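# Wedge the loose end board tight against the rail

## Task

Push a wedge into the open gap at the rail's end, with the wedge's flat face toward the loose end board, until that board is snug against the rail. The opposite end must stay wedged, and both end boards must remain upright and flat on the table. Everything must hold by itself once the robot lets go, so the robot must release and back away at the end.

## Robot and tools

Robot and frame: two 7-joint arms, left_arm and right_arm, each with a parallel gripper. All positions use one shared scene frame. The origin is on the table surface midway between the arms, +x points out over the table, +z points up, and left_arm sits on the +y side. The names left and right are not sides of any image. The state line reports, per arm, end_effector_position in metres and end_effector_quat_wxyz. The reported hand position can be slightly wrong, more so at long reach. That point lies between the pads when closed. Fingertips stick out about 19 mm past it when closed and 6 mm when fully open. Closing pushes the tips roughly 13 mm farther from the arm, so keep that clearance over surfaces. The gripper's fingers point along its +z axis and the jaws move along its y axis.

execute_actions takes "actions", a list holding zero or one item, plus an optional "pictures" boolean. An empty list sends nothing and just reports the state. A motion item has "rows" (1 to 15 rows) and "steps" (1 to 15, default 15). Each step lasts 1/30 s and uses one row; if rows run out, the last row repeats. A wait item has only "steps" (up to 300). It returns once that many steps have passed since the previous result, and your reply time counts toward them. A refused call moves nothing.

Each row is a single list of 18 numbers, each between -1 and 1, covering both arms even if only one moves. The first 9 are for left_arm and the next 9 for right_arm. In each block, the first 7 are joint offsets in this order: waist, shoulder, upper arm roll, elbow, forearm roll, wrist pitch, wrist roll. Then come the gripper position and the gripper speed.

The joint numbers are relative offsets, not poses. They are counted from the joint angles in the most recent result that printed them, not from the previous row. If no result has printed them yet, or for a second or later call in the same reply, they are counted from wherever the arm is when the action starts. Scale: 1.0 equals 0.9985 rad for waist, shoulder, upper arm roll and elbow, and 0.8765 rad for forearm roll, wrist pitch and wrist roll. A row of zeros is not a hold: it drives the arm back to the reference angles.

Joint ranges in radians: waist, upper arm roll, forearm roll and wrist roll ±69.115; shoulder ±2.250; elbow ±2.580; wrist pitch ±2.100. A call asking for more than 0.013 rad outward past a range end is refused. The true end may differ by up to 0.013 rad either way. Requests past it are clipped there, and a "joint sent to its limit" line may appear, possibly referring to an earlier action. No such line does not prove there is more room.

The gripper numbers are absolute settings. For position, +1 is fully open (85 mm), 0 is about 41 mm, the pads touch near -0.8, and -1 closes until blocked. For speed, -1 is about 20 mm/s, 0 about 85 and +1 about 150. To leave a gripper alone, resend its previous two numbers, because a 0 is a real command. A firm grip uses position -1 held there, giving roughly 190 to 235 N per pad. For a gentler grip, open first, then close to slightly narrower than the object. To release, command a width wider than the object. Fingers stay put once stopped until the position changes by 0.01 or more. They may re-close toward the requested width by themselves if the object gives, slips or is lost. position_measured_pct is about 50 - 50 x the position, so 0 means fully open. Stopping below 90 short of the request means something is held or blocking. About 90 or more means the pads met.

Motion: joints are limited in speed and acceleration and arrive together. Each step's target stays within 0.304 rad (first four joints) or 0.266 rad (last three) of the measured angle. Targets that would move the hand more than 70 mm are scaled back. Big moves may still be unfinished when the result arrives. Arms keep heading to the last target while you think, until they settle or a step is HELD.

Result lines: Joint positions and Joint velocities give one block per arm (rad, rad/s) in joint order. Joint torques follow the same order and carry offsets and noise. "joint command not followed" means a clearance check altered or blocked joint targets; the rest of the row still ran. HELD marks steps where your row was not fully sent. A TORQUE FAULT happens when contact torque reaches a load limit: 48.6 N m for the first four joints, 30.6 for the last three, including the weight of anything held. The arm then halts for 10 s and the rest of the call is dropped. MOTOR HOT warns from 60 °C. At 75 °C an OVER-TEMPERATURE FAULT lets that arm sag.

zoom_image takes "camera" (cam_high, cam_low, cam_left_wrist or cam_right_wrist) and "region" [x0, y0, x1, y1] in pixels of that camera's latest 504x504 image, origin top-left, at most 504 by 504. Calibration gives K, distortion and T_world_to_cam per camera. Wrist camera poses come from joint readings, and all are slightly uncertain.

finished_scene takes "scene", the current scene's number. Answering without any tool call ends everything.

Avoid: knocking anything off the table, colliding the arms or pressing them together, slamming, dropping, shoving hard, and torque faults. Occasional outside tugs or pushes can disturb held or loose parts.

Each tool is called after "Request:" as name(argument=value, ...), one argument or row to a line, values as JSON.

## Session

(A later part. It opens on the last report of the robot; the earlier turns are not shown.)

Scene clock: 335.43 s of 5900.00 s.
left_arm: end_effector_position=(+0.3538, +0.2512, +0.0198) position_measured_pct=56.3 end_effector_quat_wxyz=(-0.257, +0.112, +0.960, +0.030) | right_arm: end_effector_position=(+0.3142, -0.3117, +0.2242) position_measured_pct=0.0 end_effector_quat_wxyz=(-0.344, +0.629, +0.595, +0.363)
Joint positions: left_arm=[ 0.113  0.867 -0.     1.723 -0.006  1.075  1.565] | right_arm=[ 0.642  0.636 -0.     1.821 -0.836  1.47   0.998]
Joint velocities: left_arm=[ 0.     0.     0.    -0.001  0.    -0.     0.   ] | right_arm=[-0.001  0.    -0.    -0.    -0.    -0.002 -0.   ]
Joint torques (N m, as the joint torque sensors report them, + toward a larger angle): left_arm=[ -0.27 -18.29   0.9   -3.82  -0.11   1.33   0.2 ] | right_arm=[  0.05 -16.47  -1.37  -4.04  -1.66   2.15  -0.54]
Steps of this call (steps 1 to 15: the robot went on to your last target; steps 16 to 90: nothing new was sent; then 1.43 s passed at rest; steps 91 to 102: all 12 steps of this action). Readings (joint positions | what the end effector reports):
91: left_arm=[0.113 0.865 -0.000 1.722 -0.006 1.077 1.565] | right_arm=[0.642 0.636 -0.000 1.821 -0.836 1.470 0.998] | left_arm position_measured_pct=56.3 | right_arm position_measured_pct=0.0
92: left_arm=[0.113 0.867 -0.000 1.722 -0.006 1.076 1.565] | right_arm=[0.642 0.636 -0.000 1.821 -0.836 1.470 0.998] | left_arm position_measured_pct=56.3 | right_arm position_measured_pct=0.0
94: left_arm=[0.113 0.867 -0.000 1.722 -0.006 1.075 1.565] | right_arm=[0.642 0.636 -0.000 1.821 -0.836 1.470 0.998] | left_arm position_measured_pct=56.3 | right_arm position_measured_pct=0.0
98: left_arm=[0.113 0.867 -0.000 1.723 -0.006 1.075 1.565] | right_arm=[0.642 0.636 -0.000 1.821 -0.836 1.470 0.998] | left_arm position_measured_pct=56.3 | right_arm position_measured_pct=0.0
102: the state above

Request:
execute_actions(
  actions=[
    {"rows": [[0,-0.0031,0,0,0,0.0036,0,-0.13,0, 0,0,0,0,0,0,0,1,0],[0,-0.0031,0,0,0,0.0036,0,-0.13,0, 0,0,0,0,0,0,0,1,0],[0,-0.0031,0,0,0,0.0036,0,-0.13,0, 0,0,0,0,0,0,0,1,0],[0,-0.0031,0,0,0,0.0036,0,-0.13,0, 0,0,0,0,0,0,0,1,0],[0,-0.0031,0,0,0,0.0036,0,-1,-0.7, 0,0,0,0,0,0,0,1,0]], "steps": 15},
  ],
  pictures=false,
)

Request:
execute_actions(
  actions=[
    {"steps": 15},
  ],
)

Scene clock: 342.70 s of 5900.00 s.
left_arm: end_effector_position=(+0.3539, +0.2512, +0.0216) position_measured_pct=66.7 end_effector_quat_wxyz=(-0.257, +0.112, +0.960, +0.030) | right_arm: end_effector_position=(+0.3142, -0.3117, +0.2242) position_measured_pct=0.0 end_effector_quat_wxyz=(-0.344, +0.629, +0.595, +0.363)
Joint positions: left_arm=[ 0.113  0.863 -0.     1.723 -0.006  1.079  1.565] | right_arm=[ 0.642  0.636 -0.     1.821 -0.836  1.47   0.998]
Joint velocities: left_arm=[ 0.    -0.005  0.    -0.001 -0.     0.002  0.001] | right_arm=[-0.  0.  0.  0. -0. -0. -0.]
Joint torques (N m, as the joint torque sensors report them, + toward a larger angle): left_arm=[ -0.29 -18.82   0.89  -3.41  -0.1    1.82   0.2 ] | right_arm=[ -0.01 -16.02  -1.25  -4.22  -1.77   2.17  -0.71]
Steps of this call (steps 1 to 15: the robot went on to your last target; steps 16 to 90: nothing new was sent; then 3.77 s passed at rest; steps 91 to 105: all 15 steps of this action). Readings (joint positions | what the end effector reports):
91: left_arm=[0.113 0.866 -0.000 1.723 -0.006 1.075 1.565] | right_arm=[0.642 0.636 -0.000 1.821 -0.836 1.470 0.998] | left_arm position_measured_pct=56.3 | right_arm position_measured_pct=0.0
92: left_arm=[0.113 0.865 -0.000 1.723 -0.006 1.076 1.565] | right_arm=[0.642 0.636 -0.000 1.821 -0.836 1.470 0.998] | left_arm position_measured_pct=56.3 | right_arm position_measured_pct=0.0
94: left_arm=[0.113 0.864 -0.000 1.723 -0.006 1.077 1.565] | right_arm=[0.642 0.636 -0.000 1.821 -0.836 1.470 0.998] | left_arm position_measured_pct=56.3 | right_arm position_measured_pct=0.0
98: left_arm=[0.113 0.864 -0.000 1.723 -0.006 1.078 1.565] | right_arm=[0.642 0.636 -0.000 1.821 -0.836 1.470 0.998] | left_arm position_measured_pct=58.7 | right_arm position_measured_pct=0.0
105: the state above

Scene clock: 343.20 s of 5900.00 s.
left_arm: end_effector_position=(+0.3540, +0.2512, +0.0218) position_measured_pct=69.8 end_effector_quat_wxyz=(-0.256, +0.112, +0.960, +0.030) | right_arm: end_effector_position=(+0.3142, -0.3117, +0.2242) position_measured_pct=0.0 end_effector_quat_wxyz=(-0.344, +0.629, +0.595, +0.363)
Joint positions: left_arm=[ 0.113  0.862 -0.     1.722 -0.006  1.079  1.565] | right_arm=[ 0.642  0.636 -0.     1.821 -0.836  1.47   0.998]
Joint velocities: left_arm=[ 0.    -0.001 -0.     0.001  0.    -0.    -0.003] | right_arm=[-0.     0.    -0.     0.001  0.     0.     0.   ]
Joint torques (N m, as the joint torque sensors report them, + toward a larger angle): left_arm=[ -0.25 -18.61   0.81  -3.36  -0.12   1.72   0.12] | right_arm=[  0.1  -16.27  -1.49  -4.32  -1.54   1.48  -0.58]
Steps of this call (steps 1 to 15: the robot went on to your last target). Readings (joint positions | what the end effector reports):
1: left_arm=[0.113 0.863 -0.000 1.723 -0.006 1.079 1.565] | right_arm=[0.642 0.636 -0.000 1.821 -0.836 1.470 0.998] | left_arm position_measured_pct=67.5 | right_arm position_measured_pct=0.0
2: left_arm=[0.113 0.863 -0.000 1.722 -0.006 1.079 1.565] | right_arm=[0.642 0.636 -0.000 1.821 -0.836 1.470 0.998] | left_arm position_measured_pct=67.9 | right_arm position_measured_pct=0.0
4: left_arm=[0.113 0.863 -0.000 1.722 -0.006 1.079 1.565] | right_arm=[0.642 0.636 -0.000 1.821 -0.836 1.470 0.998] | left_arm position_measured_pct=69.0 | right_arm position_measured_pct=0.0
8: left_arm=[0.113 0.862 -0.000 1.722 -0.006 1.079 1.565] | right_arm=[0.642 0.636 -0.000 1.821 -0.836 1.470 0.998] | left_arm position_measured_pct=69.8 | right_arm position_measured_pct=0.0
15: the state above
All arms were judged still, so your last target was given up. Only a new action makes them travel on or press farther. Fingers that are still opening or closing keep moving.
camera_calibration (this result's frames):
cam_left_wrist: T_world_to_cam=[[0.217081, 0.974314, 0.0599031, -0.330118], [0.850296, -0.158595, -0.501841, -0.195892], [-0.479451, 0.159875, -0.862883, 0.29199], [0, 0, 0, 1]] pos_world=[0.378223, 0.243889, 0.173422]
cam_right_wrist: T_world_to_cam=[[0.997605, -0.0419028, 0.0550363, -0.340564], [0.0260374, -0.509646, -0.85999, 0.0820252], [0.064085, 0.859363, -0.507334, 0.503852], [0, 0, 0, 1]] pos_world=[0.305323, -0.405459, 0.344906]

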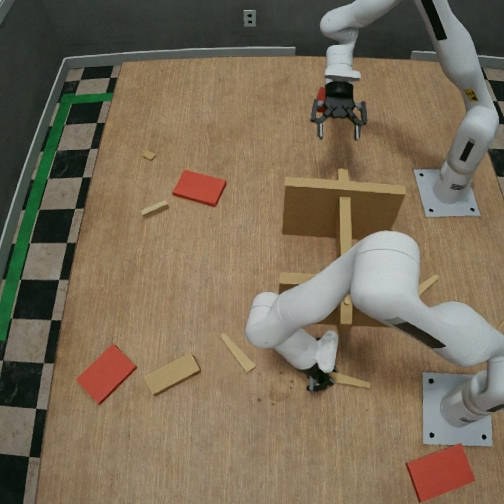

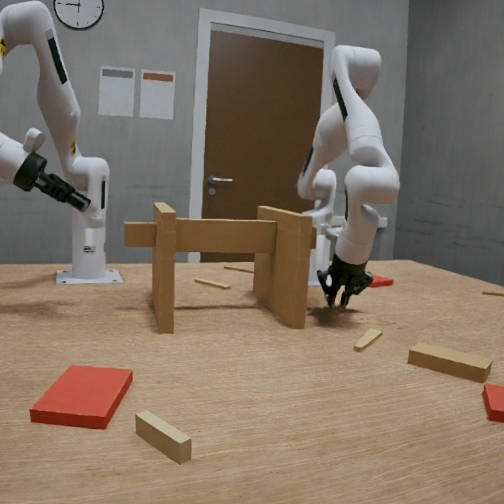

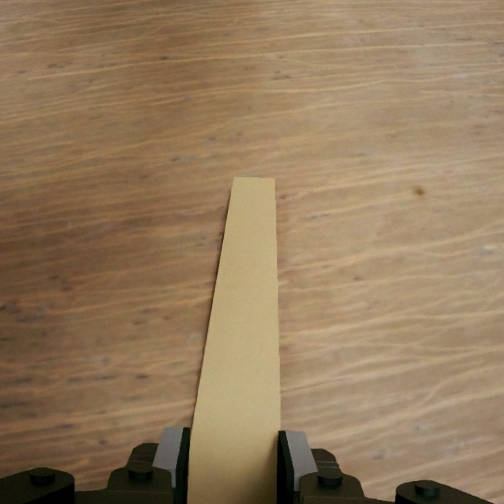

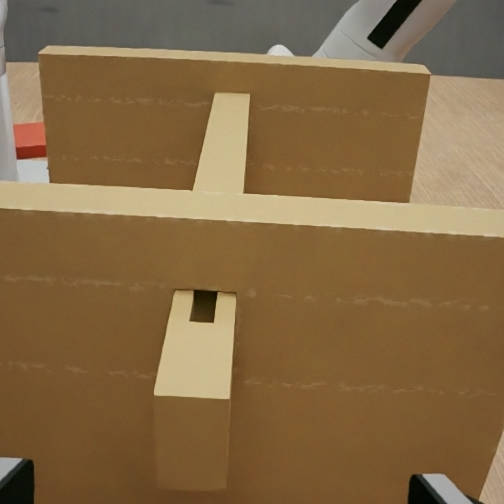

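Request:
execute_actions(
  actions=[
    {"rows": [[0,-0.02,0,-0.01,0,0.034,0,-1,-0.7, 0,0,0,0,0,0,0,1,0],[0,-0.02,0,-0.01,0,0.034,0,-1,-0.7, 0,0,0,0,0,0,0,1,0],[0,-0.02,0,-0.01,0,0.034,0,-1,-0.7, 0,0,0,0,0,0,0,1,0],[-0.02,-0.05,0,-0.03,0,0.091,0,-1,-0.7, 0,0,0,0,0,0,0,1,0],[-0.02,-0.05,0,-0.03,0,0.091,0,-1,-0.7, 0,0,0,0,0,0,0,1,0],[-0.11,-0.112,0,-0.072,0,0.212,0,-1,-0.7, 0,0,0,0,0,0,0,1,0]], "steps": 15},
  ],
)

Scene clock: 352.80 s of 5900.00 s.
left_arm: end_effector_position=(+0.3746, +0.2842, +0.0899) position_measured_pct=69.8 end_effector_quat_wxyz=(-0.260, +0.060, +0.964, +0.017) | right_arm: end_effector_position=(+0.3142, -0.3117, +0.2242) position_measured_pct=0.0 end_effector_quat_wxyz=(-0.344, +0.629, +0.595, +0.363)
Joint positions: left_arm=[ 0.007  0.753 -0.001  1.651 -0.007  1.264  1.565] | right_arm=[ 0.642  0.636 -0.     1.821 -0.836  1.47   0.998]
Joint velocities: left_arm=[-0.031 -0.022  0.018 -0.006  0.008  0.017 -0.002] | right_arm=[-0.     0.    -0.    -0.001 -0.    -0.    -0.   ]
Joint torques (N m, as the joint torque sensors report them, + toward a larger angle): left_arm=[ -0.44 -19.28   0.53  -5.03  -0.33   2.09   0.08] | right_arm=[  0.08 -16.22  -1.26  -4.23  -1.54   2.01  -0.32]
Steps of this call (steps 1 to 90: nothing new was sent; then 6.10 s passed at rest; steps 91 to 105: all 15 steps of this action). Readings (joint positions | what the end effector reports):
91: left_arm=[0.113 0.861 -0.000 1.722 -0.006 1.080 1.565] | right_arm=[0.642 0.636 -0.000 1.821 -0.836 1.470 0.998] | left_arm position_measured_pct=69.8 | right_arm position_measured_pct=0.0
92: left_arm=[0.113 0.856 -0.000 1.720 -0.006 1.086 1.565] | right_arm=[0.642 0.636 -0.000 1.821 -0.836 1.470 0.998] | left_arm position_measured_pct=69.8 | right_arm position_measured_pct=0.0
94: left_arm=[0.112 0.844 -0.000 1.714 -0.006 1.104 1.565] | right_arm=[0.642 0.636 -0.000 1.821 -0.836 1.470 0.998] | left_arm position_measured_pct=69.8 | right_arm position_measured_pct=0.0
98: left_arm=[0.066 0.797 0.002 1.683 -0.005 1.181 1.565] | right_arm=[0.642 0.636 -0.000 1.821 -0.836 1.470 0.998] | left_arm position_measured_pct=69.8 | right_arm position_measured_pct=0.0
105: the state above
camera_calibration (this result's frames):
cam_left_wrist: T_world_to_cam=[[0.11203, 0.991803, 0.0614537, -0.336662], [0.860278, -0.0658482, -0.505554, -0.203794], [-0.497364, 0.109504, -0.860603, 0.376128], [0, 0, 0, 1]] pos_world=[0.400108, 0.279295, 0.241357]
cam_right_wrist: T_world_to_cam=[[0.997605, -0.0419037, 0.0550378, -0.340565], [0.0260382, -0.509647, -0.85999, 0.0820243], [0.0640866, 0.859363, -0.507335, 0.503852], [0, 0, 0, 1]] pos_world=[0.305324, -0.405459, 0.344905]

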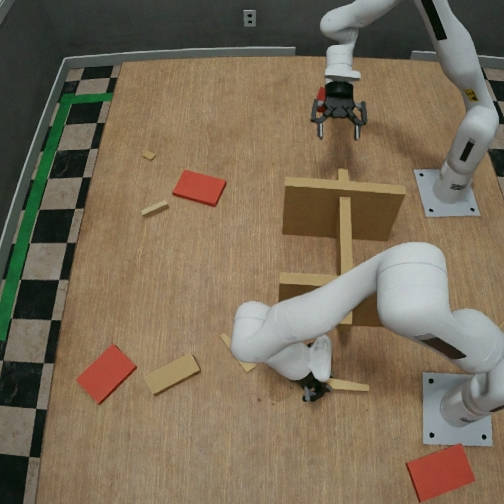

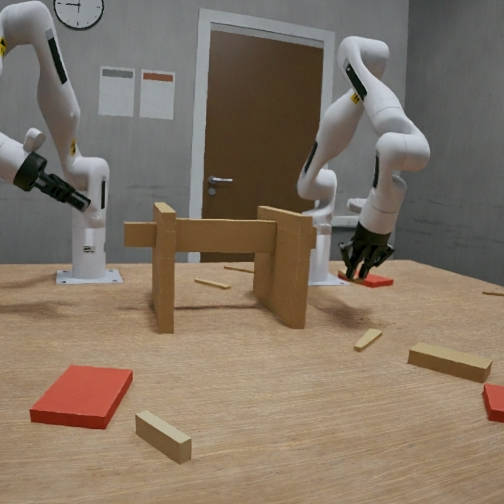

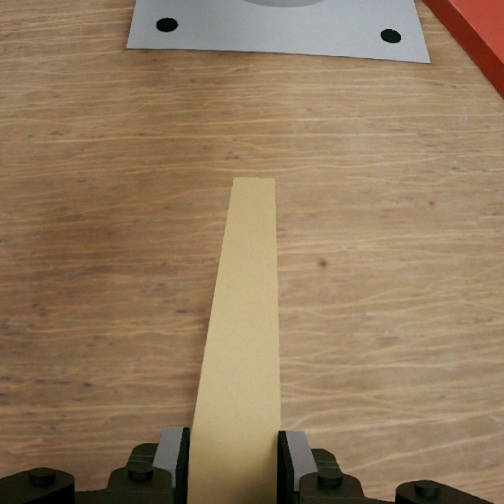

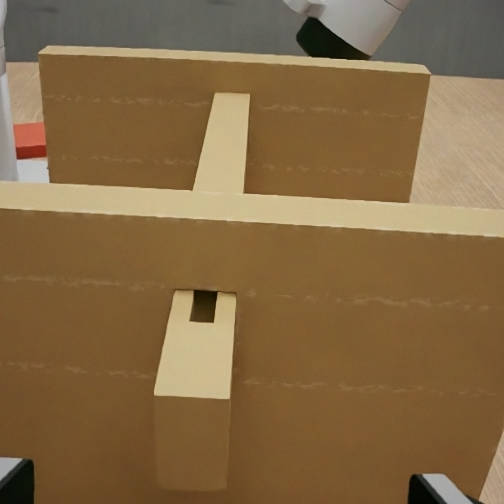

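Request:
execute_actions(
  actions=[
    {"rows": [[0,-0.553,0,-0.213,0,0.03,0,-1,-0.7, 0,0,0,0,0,0,0,1,0]], "steps": 15},
  ],
  pictures=false,
)

Request:
execute_actions(
  actions=[
    {"steps": 15},
  ],
  pictures=false,
)

Scene clock: 384.87 s of 5900.00 s.
left_arm: end_effector_position=(+0.4749, +0.2731, +0.2337) position_measured_pct=69.8 end_effector_quat_wxyz=(-0.050, +0.061, +0.997, +0.006) | right_arm: end_effector_position=(+0.3142, -0.3117, +0.2242) position_measured_pct=0.0 end_effector_quat_wxyz=(-0.344, +0.629, +0.595, +0.363)
Joint positions: left_arm=[ 0.005  0.453 -0.001  1.508 -0.007  1.281  1.565] | right_arm=[ 0.642  0.636 -0.     1.821 -0.836  1.47   0.998]
Joint velocities: left_arm=[ 0.005 -0.747 -0.001 -0.214 -0.     0.026  0.   ] | right_arm=[-0.    -0.    -0.    -0.    -0.    -0.001  0.   ]
Joint torques (N m, as the joint torque sensors report them, + toward a larger angle): left_arm=[ -0.07 -18.03   0.77  -8.25  -0.13   0.97   0.17] | right_arm=[  0.38 -16.08  -1.42  -4.26  -1.51   1.81  -0.4 ]
Steps of this call (steps 1 to 15: the robot went on to your last target; steps 16 to 90: nothing new was sent; then 28.57 s passed at rest; steps 91 to 105: all 15 steps of this action). Readings (joint positions | what the end effector reports):
91: left_arm=[0.003 0.749 -0.000 1.650 -0.006 1.265 1.565] | right_arm=[0.642 0.636 -0.000 1.821 -0.836 1.470 0.998] | left_arm position_measured_pct=69.8 | right_arm position_measured_pct=0.0
92: left_arm=[0.003 0.743 -0.000 1.647 -0.006 1.265 1.565] | right_arm=[0.642 0.636 -0.000 1.821 -0.836 1.470 0.998] | left_arm position_measured_pct=69.8 | right_arm position_measured_pct=0.0
94: left_arm=[0.003 0.714 -0.001 1.629 -0.006 1.268 1.565] | right_arm=[0.642 0.636 -0.000 1.821 -0.836 1.470 0.998] | left_arm position_measured_pct=69.8 | right_arm position_measured_pct=0.0
98: left_arm=[0.004 0.622 -0.001 1.573 -0.006 1.274 1.565] | right_arm=[0.642 0.636 -0.000 1.821 -0.836 1.470 0.998] | left_arm position_measured_pct=69.8 | right_arm position_measured_pct=0.0
105: the state above

Scene clock: 385.37 s of 5900.00 s.
left_arm: end_effector_position=(+0.4947, +0.2702, +0.3697) position_measured_pct=69.8 end_effector_quat_wxyz=(+0.104, +0.061, +0.993, -0.002) | right_arm: end_effector_position=(+0.3142, -0.3117, +0.2242) position_measured_pct=0.0 end_effector_quat_wxyz=(-0.344, +0.629, +0.595, +0.363)
Joint positions: left_arm=[ 0.007  0.205 -0.001  1.438 -0.007  1.29   1.565] | right_arm=[ 0.642  0.636 -0.     1.821 -0.836  1.47   0.998]
Joint velocities: left_arm=[ 0.    -0.032 -0.001  0.003 -0.     0.001 -0.001] | right_arm=[ 0.001 -0.     0.     0.001  0.    -0.001 -0.   ]
Joint torques (N m, as the joint torque sensors report them, + toward a larger angle): left_arm=[ -0.29 -14.56   0.5  -10.37  -0.12   0.08   0.09] | right_arm=[  0.08 -16.01  -1.43  -4.76  -1.57   2.11  -0.64]
Steps of this call (steps 1 to 15: the robot went on to your last target). Readings (joint positions | what the end effector reports):
1: left_arm=[0.006 0.428 -0.001 1.501 -0.007 1.282 1.565] | right_arm=[0.642 0.636 -0.000 1.821 -0.836 1.470 0.998] | left_arm position_measured_pct=69.8 | right_arm position_measured_pct=0.0
2: left_arm=[0.006 0.403 -0.001 1.494 -0.007 1.283 1.565] | right_arm=[0.642 0.636 -0.000 1.821 -0.836 1.470 0.998] | left_arm position_measured_pct=69.8 | right_arm position_measured_pct=0.0
4: left_arm=[0.006 0.354 -0.001 1.480 -0.007 1.285 1.565] | right_arm=[0.642 0.636 -0.000 1.821 -0.836 1.470 0.998] | left_arm position_measured_pct=69.8 | right_arm position_measured_pct=0.0
8: left_arm=[0.006 0.258 -0.001 1.453 -0.007 1.288 1.565] | right_arm=[0.642 0.636 -0.000 1.821 -0.836 1.470 0.998] | left_arm position_measured_pct=69.8 | right_arm position_measured_pct=0.0
15: the state above

Request:
execute_actions(
  actions=[
    {"rows": [[0.65,0,0,0,-0.57,0,1.0,-1,-0.7, 0,0,0,0,0,0,0,1,0]], "steps": 15},
  ],
  pictures=false,
)

Request:
execute_actions(
  actions=[
    {"steps": 12},
  ],
  pictures=false,
)

Request:
execute_actions(
  actions=[
    {"rows": [[0.65,0,0,0,-0.57,0,1.0,-1,-0.7, 0,0,0,0,0,0,0,1,0]], "steps": 15},
  ],
  pictures=false,
)

Request:
execute_actions(
  actions=[
    {"steps": 20},
  ],
  pictures=false,
)

Scene clock: 401.37 s of 5900.00 s.
left_arm: end_effector_position=(+0.4762, +0.1702, +0.3913) position_measured_pct=69.8 end_effector_quat_wxyz=(+0.177, +0.122, +0.969, +0.120) | right_arm: end_effector_position=(+0.3142, -0.3117, +0.2242) position_measured_pct=0.0 end_effector_quat_wxyz=(-0.344, +0.629, +0.595, +0.363)
Joint positions: left_arm=[ 0.458  0.205 -0.001  1.438 -0.385  1.29   1.957] | right_arm=[ 0.642  0.636 -0.     1.821 -0.836  1.47   0.998]
Joint velocities: left_arm=[ 1.095  0.    -0.004 -0.002 -0.749 -0.     1.1  ] | right_arm=[-0.    -0.    -0.    -0.     0.     0.001 -0.   ]
Joint torques (N m, as the joint torque sensors report them, + toward a larger angle): left_arm=[ -0.34 -14.81   0.37 -10.    -0.94   0.12   0.02] | right_arm=[ -0.04 -16.27  -1.61  -4.    -1.62   2.14  -0.47]
From where the robot then was, a joint's target lay farther than a number of 1.0 reaches, so one or more steps of this call were cut to that.
Steps of this call (steps 1 to 15: the robot went on to your last target; steps 16 to 90: nothing new was sent; then 12.50 s passed at rest; steps 91 to 105: all 15 steps of this action). Readings (joint positions | what the end effector reports):
91: left_arm=[0.008 0.201 -0.001 1.438 -0.007 1.290 1.566] | right_arm=[0.642 0.636 -0.000 1.821 -0.836 1.470 0.998] | left_arm position_measured_pct=69.8 | right_arm position_measured_pct=0.0
92: left_arm=[0.016 0.201 -0.002 1.438 -0.012 1.290 1.570] | right_arm=[0.642 0.636 -0.000 1.821 -0.836 1.470 0.998] | left_arm position_measured_pct=69.8 | right_arm position_measured_pct=0.0
94: left_arm=[0.046 0.202 -0.003 1.438 -0.036 1.290 1.593] | right_arm=[0.642 0.636 -0.000 1.821 -0.836 1.470 0.998] | left_arm position_measured_pct=69.8 | right_arm position_measured_pct=0.0
98: left_arm=[0.172 0.203 -0.003 1.438 -0.142 1.290 1.699] | right_arm=[0.642 0.636 -0.000 1.821 -0.836 1.470 0.998] | left_arm position_measured_pct=69.8 | right_arm position_measured_pct=0.0
105: the state above

Scene clock: 401.77 s of 5900.00 s.
left_arm: end_effector_position=(+0.4577, +0.1126, +0.4067) position_measured_pct=69.8 end_effector_quat_wxyz=(+0.247, +0.001, +0.964, +0.098) | right_arm: end_effector_position=(+0.3142, -0.3117, +0.2242) position_measured_pct=0.0 end_effector_quat_wxyz=(-0.344, +0.629, +0.595, +0.363)
Joint positions: left_arm=[ 0.649  0.205 -0.     1.438 -0.504  1.29   2.418] | right_arm=[ 0.642  0.636 -0.     1.821 -0.836  1.47   0.998]
Joint velocities: left_arm=[ 0.09   0.001  0.002 -0.    -0.051 -0.     0.596] | right_arm=[ 0.001 -0.    -0.    -0.001 -0.     0.    -0.   ]
Joint torques (N m, as the joint torque sensors report them, + toward a larger angle): left_arm=[ -1.46 -14.39  -0.34 -10.09  -1.63   0.1   -0.02] | right_arm=[  0.14 -16.52  -1.2   -4.59  -1.79   1.78  -0.27]
Steps of this call (steps 1 to 12: the robot went on to your last target). Readings (joint positions | what the end effector reports):
1: left_arm=[0.494 0.205 -0.001 1.438 -0.408 1.290 1.995] | right_arm=[0.642 0.636 -0.000 1.821 -0.836 1.470 0.998] | left_arm position_measured_pct=69.8 | right_arm position_measured_pct=0.0
2: left_arm=[0.524 0.205 -0.000 1.438 -0.428 1.290 2.035] | right_arm=[0.642 0.636 -0.000 1.821 -0.836 1.470 0.998] | left_arm position_measured_pct=69.8 | right_arm position_measured_pct=0.0
4: left_arm=[0.571 0.205 0.001 1.438 -0.458 1.290 2.117] | right_arm=[0.642 0.636 -0.000 1.821 -0.836 1.470 0.998] | left_arm position_measured_pct=69.8 | right_arm position_measured_pct=0.0
8: left_arm=[0.623 0.205 -0.000 1.438 -0.490 1.290 2.279] | right_arm=[0.642 0.636 -0.000 1.821 -0.836 1.470 0.998] | left_arm position_measured_pct=69.8 | right_arm position_measured_pct=0.0
12: the state above

Scene clock: 402.27 s of 5900.00 s.
left_arm: end_effector_position=(+0.4081, -0.0038, +0.4674) position_measured_pct=69.8 end_effector_quat_wxyz=(+0.407, +0.031, +0.911, +0.057) | right_arm: end_effector_position=(+0.3142, -0.3117, +0.2242) position_measured_pct=0.0 end_effector_quat_wxyz=(-0.344, +0.629, +0.595, +0.363)
Joint positions: left_arm=[ 1.044  0.205 -0.001  1.438 -0.835  1.29   2.811] | right_arm=[ 0.642  0.636 -0.     1.821 -0.836  1.47   0.998]
Joint velocities: left_arm=[ 0.898 -0.001  0.001 -0.001 -0.659 -0.001  0.808] | right_arm=[-0.    -0.     0.    -0.    -0.    -0.001 -0.   ]
Joint torques (N m, as the joint torque sensors report them, + toward a larger angle): left_arm=[ -0.3  -14.81   0.39  -9.89  -2.02   0.35   0.12] | right_arm=[ -0.05 -15.87  -1.12  -4.38  -1.54   1.89  -0.49]
Steps of this call (steps 1 to 15: all 15 steps of this action). Readings (joint positions | what the end effector reports):
1: left_arm=[0.653 0.205 -0.001 1.438 -0.507 1.290 2.436] | right_arm=[0.642 0.636 -0.000 1.821 -0.836 1.470 0.998] | left_arm position_measured_pct=69.8 | right_arm position_measured_pct=0.0
2: left_arm=[0.663 0.205 -0.002 1.438 -0.512 1.290 2.454] | right_arm=[0.642 0.636 -0.000 1.821 -0.836 1.470 0.998] | left_arm position_measured_pct=69.8 | right_arm position_measured_pct=0.0
4: left_arm=[0.697 0.205 -0.003 1.438 -0.538 1.291 2.502] | right_arm=[0.642 0.636 -0.000 1.821 -0.836 1.470 0.998] | left_arm position_measured_pct=69.8 | right_arm position_measured_pct=0.0
8: left_arm=[0.823 0.205 -0.002 1.438 -0.644 1.290 2.616] | right_arm=[0.642 0.636 -0.000 1.821 -0.836 1.470 0.998] | left_arm position_measured_pct=69.8 | right_arm position_measured_pct=0.0
15: the state above

Scene clock: 402.93 s of 5900.00 s.
left_arm: end_effector_position=(+0.3389, -0.0835, +0.5076) position_measured_pct=69.8 end_effector_quat_wxyz=(+0.474, -0.055, +0.874, -0.089) | right_arm: end_effector_position=(+0.3142, -0.3117, +0.2242) position_measured_pct=0.0 end_effector_quat_wxyz=(-0.344, +0.629, +0.595, +0.363)
Joint positions: left_arm=[ 1.297  0.205 -0.     1.438 -1.004  1.29   3.295] | right_arm=[ 0.642  0.636 -0.     1.821 -0.836  1.47   0.998]
Joint velocities: left_arm=[ 0.01  -0.001  0.    -0.001 -0.    -0.     0.001] | right_arm=[ 0.    -0.    -0.    -0.001 -0.     0.    -0.   ]
Joint torques (N m, as the joint torque sensors report them, + toward a larger angle): left_arm=[ -0.01 -14.81   0.14 -10.36  -2.48   0.4    0.07] | right_arm=[  0.21 -15.96  -1.88  -4.24  -1.47   2.01  -0.47]
Steps of this call (steps 1 to 20: the robot went on to your last target). Readings (joint positions | what the end effector reports):
1: left_arm=[1.074 0.205 -0.001 1.438 -0.856 1.290 2.839] | right_arm=[0.642 0.636 -0.000 1.821 -0.836 1.470 0.998] | left_arm position_measured_pct=69.8 | right_arm position_measured_pct=0.0
2: left_arm=[1.103 0.205 -0.001 1.438 -0.876 1.290 2.869] | right_arm=[0.642 0.636 -0.000 1.821 -0.836 1.470 0.998] | left_arm position_measured_pct=69.8 | right_arm position_measured_pct=0.0
4: left_arm=[1.161 0.205 -0.001 1.438 -0.914 1.290 2.940] | right_arm=[0.642 0.636 -0.000 1.821 -0.836 1.470 0.998] | left_arm position_measured_pct=69.8 | right_arm position_measured_pct=0.0
8: left_arm=[1.240 0.205 0.001 1.438 -0.969 1.290 3.101] | right_arm=[0.642 0.636 -0.000 1.821 -0.836 1.470 0.998] | left_arm position_measured_pct=69.8 | right_arm position_measured_pct=0.0
20: the state above

Request:
execute_actions(
  actions=[
    {"rows": [[0.1383,0.3663,0,0,-0.1273,0,0.2246,-1,-0.7, 0,0,0,0,0,0,0,1,0]], "steps": 15},
  ],
  pictures=false,
)

Request:
execute_actions(
  actions=[
    {"steps": 20},
  ],
)

Scene clock: 409.53 s of 5900.00 s.
left_arm: end_effector_position=(+0.3025, -0.1706, +0.3748) position_measured_pct=69.8 end_effector_quat_wxyz=(+0.495, +0.012, +0.868, -0.025) | right_arm: end_effector_position=(+0.3142, -0.3117, +0.2242) position_measured_pct=0.0 end_effector_quat_wxyz=(-0.344, +0.629, +0.595, +0.363)
Joint positions: left_arm=[ 1.416  0.516 -0.     1.438 -1.1    1.29   3.464] | right_arm=[ 0.642  0.636 -0.     1.821 -0.836  1.47   0.998]
Joint velocities: left_arm=[ 0.212  0.605  0.013  0.016 -0.173 -0.009  0.325] | right_arm=[ 0.     0.     0.001 -0.     0.     0.001 -0.   ]
Joint torques (N m, as the joint torque sensors report them, + toward a larger angle): left_arm=[ -0.73 -23.04  -1.13  -9.76  -2.68   1.45   0.1 ] | right_arm=[  0.17 -16.13  -0.95  -4.43  -1.46   1.63  -0.65]
Steps of this call (steps 1 to 15: the robot went on to your last target; steps 16 to 90: nothing new was sent; then 3.10 s passed at rest; steps 91 to 105: all 15 steps of this action). Readings (joint positions | what the end effector reports):
91: left_arm=[1.299 0.206 -0.001 1.438 -1.004 1.290 3.295] | right_arm=[0.642 0.636 -0.000 1.821 -0.836 1.470 0.998] | left_arm position_measured_pct=69.8 | right_arm position_measured_pct=0.0
92: left_arm=[1.302 0.212 -0.001 1.437 -1.007 1.291 3.299] | right_arm=[0.642 0.636 -0.000 1.821 -0.836 1.470 0.998] | left_arm position_measured_pct=69.8 | right_arm position_measured_pct=0.0
94: left_arm=[1.315 0.241 -0.002 1.436 -1.017 1.291 3.316] | right_arm=[0.642 0.636 -0.000 1.821 -0.836 1.470 0.998] | left_arm position_measured_pct=69.8 | right_arm position_measured_pct=0.0
98: left_arm=[1.355 0.343 -0.001 1.437 -1.049 1.290 3.374] | right_arm=[0.642 0.636 -0.000 1.821 -0.836 1.470 0.998] | left_arm position_measured_pct=69.8 | right_arm position_measured_pct=0.0
105: the state above

Scene clock: 410.20 s of 5900.00 s.
left_arm: end_effector_position=(+0.2948, -0.1812, +0.3499) position_measured_pct=69.8 end_effector_quat_wxyz=(+0.500, +0.024, +0.866, -0.014) | right_arm: end_effector_position=(+0.3142, -0.3117, +0.2242) position_measured_pct=0.0 end_effector_quat_wxyz=(-0.344, +0.629, +0.595, +0.363)
Joint positions: left_arm=[ 1.435  0.57  -0.     1.438 -1.116  1.29   3.492] | right_arm=[ 0.642  0.636 -0.     1.821 -0.836  1.47   0.998]
Joint velocities: left_arm=[ 0.001  0.001 -0.     0.     0.     0.     0.   ] | right_arm=[ 0.     0.     0.     0.001  0.     0.001 -0.   ]
Joint torques (N m, as the joint torque sensors report them, + toward a larger angle): left_arm=[ -0.21 -20.39  -0.49  -9.09  -2.36   1.47   0.14] | right_arm=[  0.21 -16.14  -1.07  -4.49  -1.59   1.75  -0.62]
Steps of this call (steps 1 to 20: the robot went on to your last target). Readings (joint positions | what the end effector reports):
1: left_arm=[1.422 0.534 0.000 1.438 -1.105 1.289 3.474] | right_arm=[0.642 0.636 -0.000 1.821 -0.836 1.470 0.998] | left_arm position_measured_pct=69.8 | right_arm position_measured_pct=0.0
2: left_arm=[1.427 0.548 0.001 1.439 -1.109 1.289 3.482] | right_arm=[0.642 0.636 -0.000 1.821 -0.836 1.470 0.998] | left_arm position_measured_pct=69.8 | right_arm position_measured_pct=0.0
4: left_arm=[1.432 0.563 0.001 1.439 -1.114 1.289 3.490] | right_arm=[0.642 0.636 -0.000 1.821 -0.836 1.470 0.998] | left_arm position_measured_pct=69.8 | right_arm position_measured_pct=0.0
8: left_arm=[1.434 0.568 -0.000 1.438 -1.115 1.290 3.492] | right_arm=[0.642 0.636 -0.000 1.821 -0.836 1.470 0.998] | left_arm position_measured_pct=69.8 | right_arm position_measured_pct=0.0
20: the state above
camera_calibration (this result's frames):
cam_left_wrist: T_world_to_cam=[[-0.00256187, 0.999902, -0.013741, 0.17953], [0.50454, 0.0131563, 0.863288, -0.394097], [0.863385, -0.00472124, -0.504524, 0.0647316], [0, 0, 0, 1]] pos_world=[0.143409, -0.174022, 0.375345]
cam_right_wrist: T_world_to_cam=[[0.997604, -0.0419078, 0.0550433, -0.340572], [0.0260408, -0.509649, -0.859989, 0.0820209], [0.064093, 0.859361, -0.507336, 0.50385], [0, 0, 0, 1]] pos_world=[0.305327, -0.40546, 0.344905]

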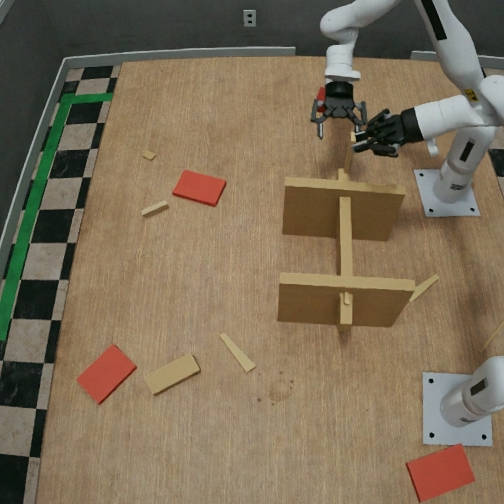

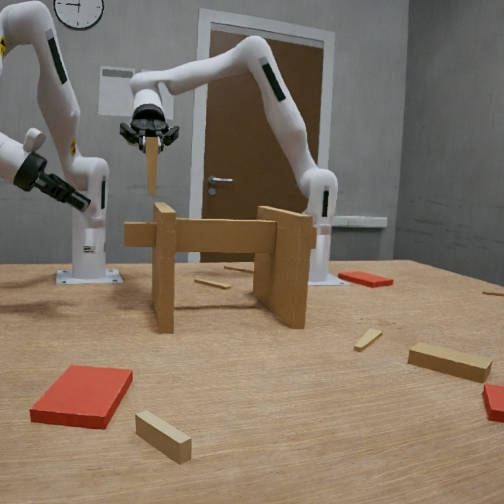

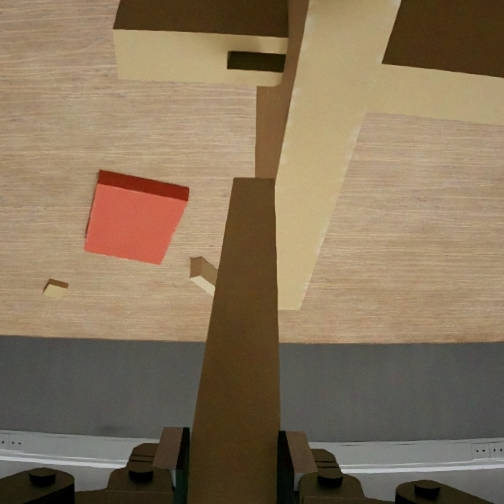

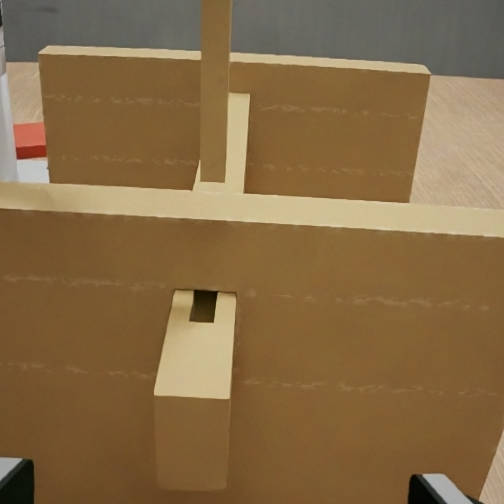

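Request:
execute_actions(
  actions=[
    {"rows": [[0.0016,0.0185,0,0.024,-0.0131,-0.019,0.0465,-1,-0.7, 0,0,0,0,0,0,0,1,0],[0.0016,0.0185,0,0.024,-0.0131,-0.019,0.0465,-1,-0.7, 0,0,0,0,0,0,0,1,0],[0.0033,0.037,0,0.048,-0.0263,-0.038,0.093,-1,-0.7, 0,0,0,0,0,0,0,1,0],[0.0033,0.037,0,0.048,-0.0263,-0.038,0.093,-1,-0.7, 0,0,0,0,0,0,0,1,0],[0.0049,0.0554,0,0.0721,-0.0394,-0.0570,0.1396,-1,-0.7, 0,0,0,0,0,0,0,1,0]], "steps": 15},
  ],
  pictures=false,
)

Request:
execute_actions(
  actions=[
    {"steps": 12},
  ],
)

Scene clock: 439.40 s of 5900.00 s.
left_arm: end_effector_position=(+0.2923, -0.1811, +0.3020) position_measured_pct=69.8 end_effector_quat_wxyz=(+0.500, +0.024, +0.866, -0.014) | right_arm: end_effector_position=(+0.3142, -0.3117, +0.2242) position_measured_pct=0.0 end_effector_quat_wxyz=(-0.344, +0.629, +0.595, +0.363)
Joint positions: left_arm=[ 1.44   0.625 -0.     1.51  -1.15   1.24   3.614] | right_arm=[ 0.642  0.636 -0.     1.821 -0.836  1.47   0.998]
Joint velocities: left_arm=[ 0.001  0.004 -0.     0.002 -0.001 -0.001  0.002] | right_arm=[ 0.     0.    -0.    -0.001  0.    -0.001 -0.   ]
Joint torques (N m, as the joint torque sensors report them, + toward a larger angle): left_arm=[ -0.13 -20.83  -0.74  -8.18  -2.27   1.72   0.14] | right_arm=[  0.03 -16.41  -1.08  -4.64  -1.62   1.86  -0.49]
Steps of this call (steps 1 to 15: the robot went on to your last target; steps 16 to 90: nothing new was sent; then 25.70 s passed at rest; steps 91 to 105: all 15 steps of this action). Readings (joint positions | what the end effector reports):
91: left_arm=[1.435 0.571 -0.000 1.439 -1.116 1.290 3.493] | right_arm=[0.642 0.636 -0.000 1.821 -0.836 1.470 0.998] | left_arm position_measured_pct=69.8 | right_arm position_measured_pct=0.0
92: left_arm=[1.436 0.575 -0.001 1.443 -1.119 1.286 3.501] | right_arm=[0.642 0.636 -0.000 1.821 -0.836 1.470 0.998] | left_arm position_measured_pct=69.8 | right_arm position_measured_pct=0.0
94: left_arm=[1.437 0.589 -0.001 1.461 -1.127 1.274 3.531] | right_arm=[0.642 0.636 -0.000 1.821 -0.836 1.470 0.998] | left_arm position_measured_pct=69.8 | right_arm position_measured_pct=0.0
98: left_arm=[1.439 0.618 -0.000 1.500 -1.145 1.247 3.598] | right_arm=[0.642 0.636 -0.000 1.821 -0.836 1.470 0.998] | left_arm position_measured_pct=69.8 | right_arm position_measured_pct=0.0
105: the state above

Scene clock: 439.80 s of 5900.00 s.
left_arm: end_effector_position=(+0.2923, -0.1811, +0.3017) position_measured_pct=69.8 end_effector_quat_wxyz=(+0.500, +0.025, +0.866, -0.014) | right_arm: end_effector_position=(+0.3142, -0.3117, +0.2242) position_measured_pct=0.0 end_effector_quat_wxyz=(-0.344, +0.629, +0.595, +0.363)
Joint positions: left_arm=[ 1.44   0.626 -0.     1.51  -1.15   1.24   3.614] | right_arm=[ 0.642  0.636 -0.     1.821 -0.836  1.47   0.998]
Joint velocities: left_arm=[-0.     0.001 -0.    -0.001  0.    -0.    -0.   ] | right_arm=[ 0.    -0.     0.     0.001  0.     0.    -0.   ]
Joint torques (N m, as the joint torque sensors report them, + toward a larger angle): left_arm=[ -0.25 -20.73  -0.6   -8.4   -2.28   1.71   0.15] | right_arm=[  0.17 -16.45  -1.25  -4.39  -1.86   1.81  -0.24]
Steps of this call (steps 1 to 12: the robot went on to your last target). Readings (joint positions | what the end effector reports):
1: left_arm=[1.440 0.625 -0.000 1.510 -1.150 1.240 3.614] | right_arm=[0.642 0.636 -0.000 1.821 -0.836 1.470 0.998] | left_arm position_measured_pct=69.8 | right_arm position_measured_pct=0.0
2: left_arm=[1.440 0.625 -0.000 1.510 -1.150 1.240 3.614] | right_arm=[0.642 0.636 -0.000 1.821 -0.836 1.470 0.998] | left_arm position_measured_pct=69.8 | right_arm position_measured_pct=0.0
4: left_arm=[1.440 0.626 -0.000 1.510 -1.150 1.240 3.614] | right_arm=[0.642 0.636 -0.000 1.821 -0.836 1.470 0.998] | left_arm position_measured_pct=69.8 | right_arm position_measured_pct=0.0
8: left_arm=[1.440 0.626 -0.000 1.510 -1.150 1.240 3.614] | right_arm=[0.642 0.636 -0.000 1.821 -0.836 1.470 0.998] | left_arm position_measured_pct=69.8 | right_arm position_measured_pct=0.0
12: the state above
camera_calibration (this result's frames):
cam_left_wrist: T_world_to_cam=[[-0.00256193, 0.999909, -0.0132796, 0.178576], [0.504525, 0.0127581, 0.863303, -0.351333], [0.863393, -0.00448817, -0.504512, 0.0426187], [0, 0, 0, 1]] pos_world=[0.140917, -0.173886, 0.327179]
cam_right_wrist: T_world_to_cam=[[0.997604, -0.0419087, 0.0550446, -0.340573], [0.0260414, -0.509649, -0.859988, 0.08202], [0.0640945, 0.859361, -0.507337, 0.50385], [0, 0, 0, 1]] pos_world=[0.305327, -0.405461, 0.344905]

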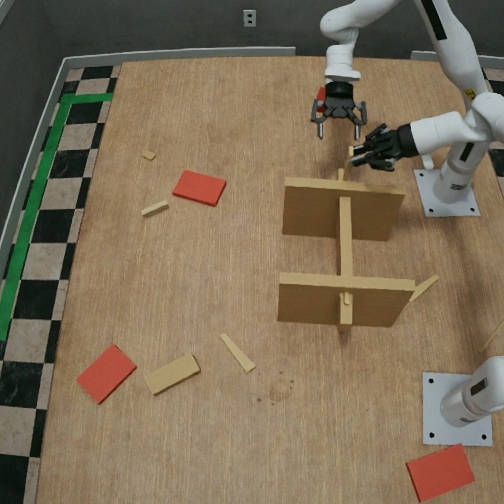

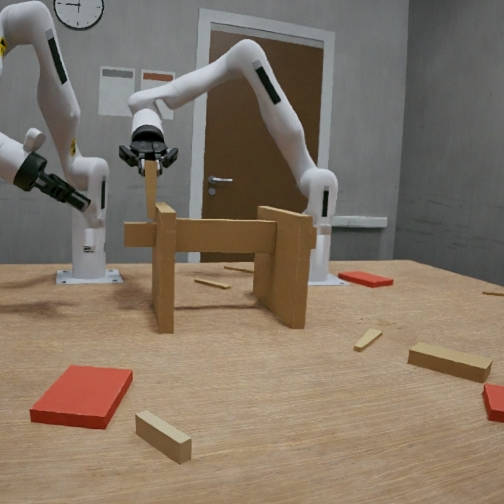

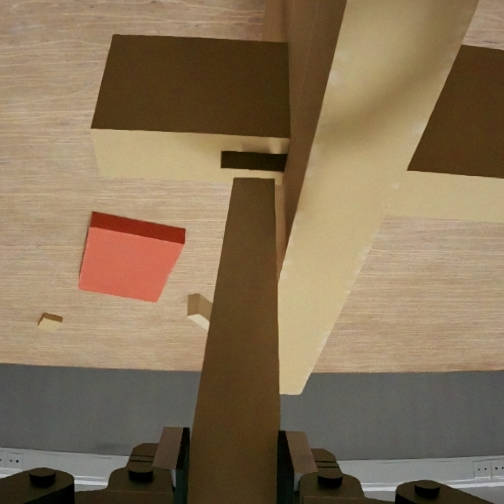

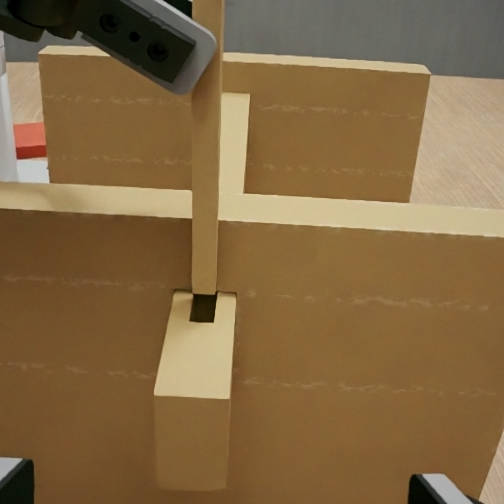

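Request:
zoom_image(
  camera="cam_right_wrist",
  region=[160, 250, 250, 340],
)

Request:
zoom_image(
  camera="cam_left_wrist",
  region=[200, 120, 310, 230],
)

Region (160, 250, 250, 340) of cam_right_wrist's 504x504 image, scaled by 5.600.

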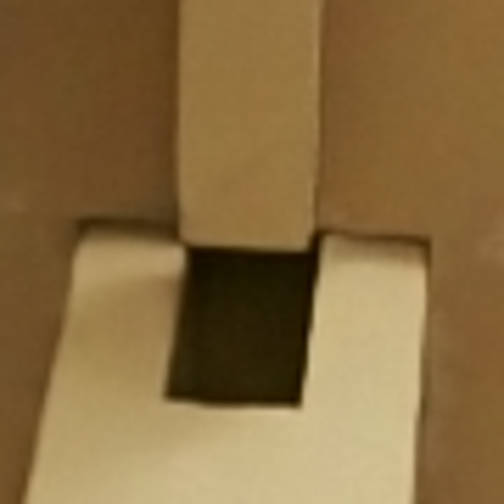

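Region (200, 120, 310, 230) of cam_left_wrist's 504x504 image, scaled by 4.582.

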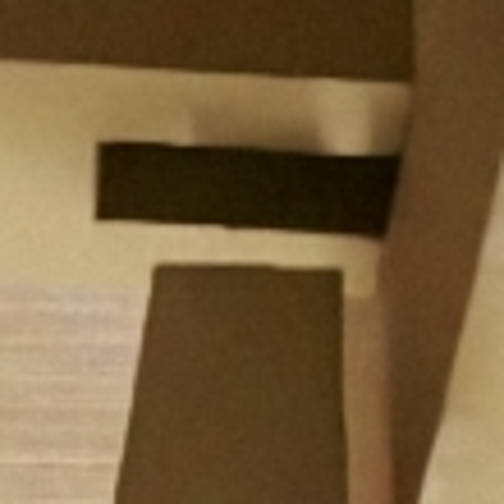

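Request:
execute_actions(
  actions=[
    {"rows": [[0.0008,0.009,0,0.009,-0.0061,-0.0077,0.0202,-1,-0.7, 0,0,0,0,0,0,0,1,0]], "steps": 15},
  ],
)

Request:
zoom_image(
  camera="cam_right_wrist",
  region=[160, 250, 250, 340],
)

Request:
zoom_image(
  camera="cam_left_wrist",
  region=[200, 120, 310, 230],
)

Scene clock: 474.77 s of 5900.00 s.
left_arm: end_effector_position=(+0.2919, -0.1811, +0.2948) position_measured_pct=69.8 end_effector_quat_wxyz=(+0.500, +0.025, +0.866, -0.014) | right_arm: end_effector_position=(+0.3142, -0.3117, +0.2242) position_measured_pct=0.0 end_effector_quat_wxyz=(-0.344, +0.629, +0.595, +0.363)
Joint positions: left_arm=[ 1.441  0.635 -0.     1.519 -1.155  1.233  3.632] | right_arm=[ 0.642  0.636 -0.     1.821 -0.836  1.47   0.998]
Joint velocities: left_arm=[-0.     0.     0.     0.    -0.    -0.     0.003] | right_arm=[-0.    -0.     0.    -0.001 -0.     0.     0.   ]
Joint torques (N m, as the joint torque sensors report them, + toward a larger angle): left_arm=[ -0.26 -20.81  -0.74  -8.28  -2.18   1.81   0.18] | right_arm=[ -0.11 -16.26  -1.63  -4.64  -1.57   2.05  -0.49]
Steps of this call (steps 1 to 15: the robot went on to your last target; steps 16 to 90: nothing new was sent; then 31.47 s passed at rest; steps 91 to 105: all 15 steps of this action). Readings (joint positions | what the end effector reports):
91: left_arm=[1.440 0.627 -0.000 1.511 -1.151 1.240 3.616] | right_arm=[0.642 0.636 -0.000 1.821 -0.836 1.470 0.998] | left_arm position_measured_pct=69.8 | right_arm position_measured_pct=0.0
92: left_arm=[1.440 0.630 -0.001 1.513 -1.153 1.238 3.621] | right_arm=[0.642 0.636 -0.000 1.821 -0.836 1.470 0.998] | left_arm position_measured_pct=69.8 | right_arm position_measured_pct=0.0
94: left_arm=[1.441 0.633 -0.000 1.517 -1.154 1.234 3.629] | right_arm=[0.642 0.636 -0.000 1.821 -0.836 1.470 0.998] | left_arm position_measured_pct=69.8 | right_arm position_measured_pct=0.0
98: left_arm=[1.441 0.634 -0.000 1.519 -1.155 1.233 3.632] | right_arm=[0.642 0.636 -0.000 1.821 -0.836 1.470 0.998] | left_arm position_measured_pct=69.8 | right_arm position_measured_pct=0.0
105: the state above
camera_calibration (this result's frames):
cam_left_wrist: T_world_to_cam=[[-0.00253737, 0.999908, -0.013362, 0.178487], [0.504564, 0.0128166, 0.863279, -0.345104], [0.86337, -0.00455152, -0.50455, 0.039467], [0, 0, 0, 1]] pos_world=[0.140505, -0.173868, 0.320219]
cam_right_wrist: T_world_to_cam=[[0.997604, -0.0419098, 0.055046, -0.340575], [0.026042, -0.50965, -0.859988, 0.0820191], [0.0640961, 0.859361, -0.507337, 0.50385], [0, 0, 0, 1]] pos_world=[0.305328, -0.405461, 0.344904]

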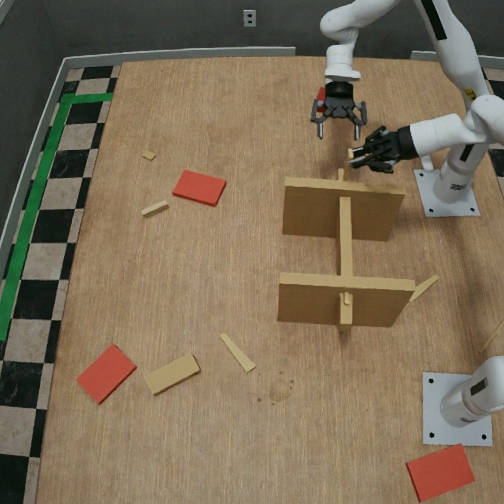

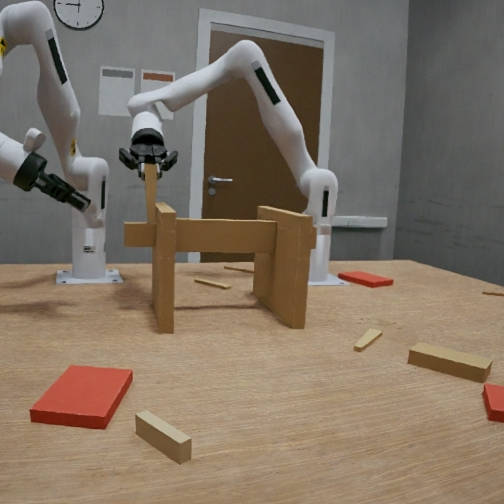

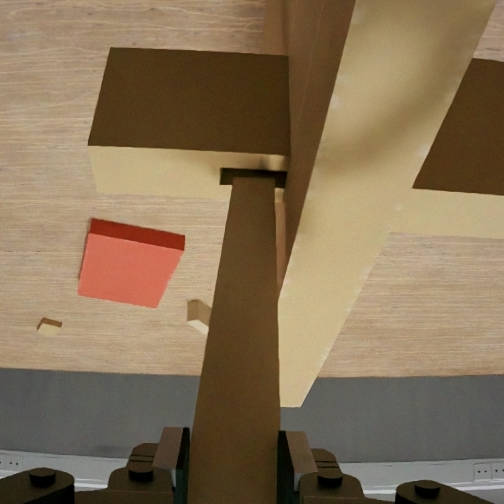

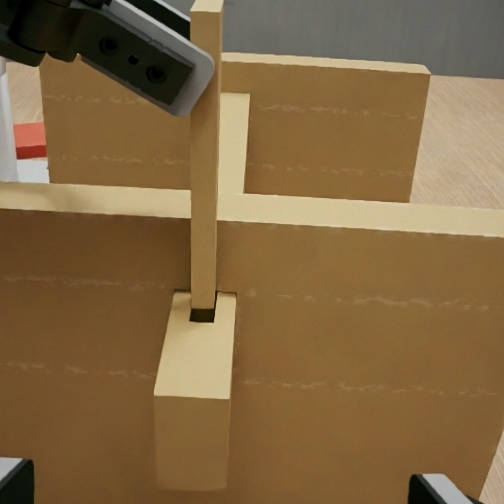

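Region (160, 250, 250, 340) of cam_right_wrist's 504x504 image, scaled by 5.600.

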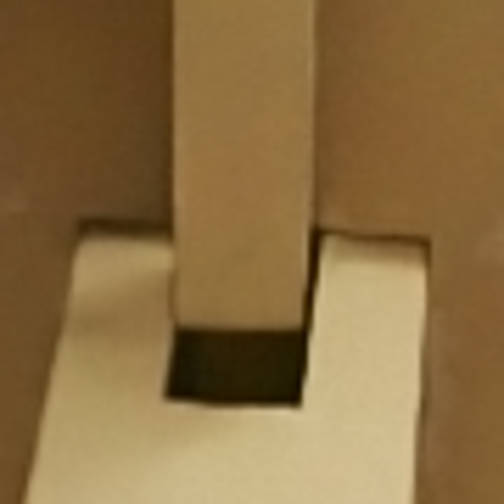

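Region (200, 120, 310, 230) of cam_left_wrist's 504x504 image, scaled by 4.582.

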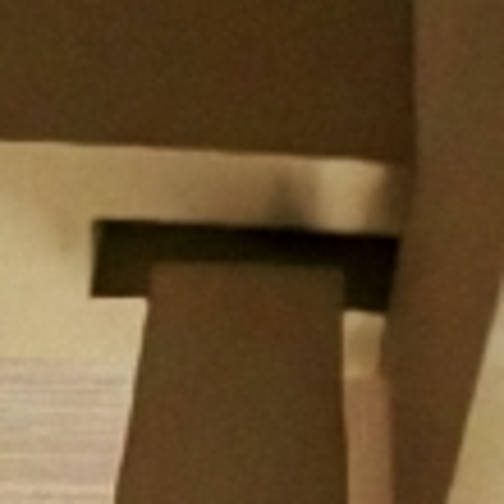

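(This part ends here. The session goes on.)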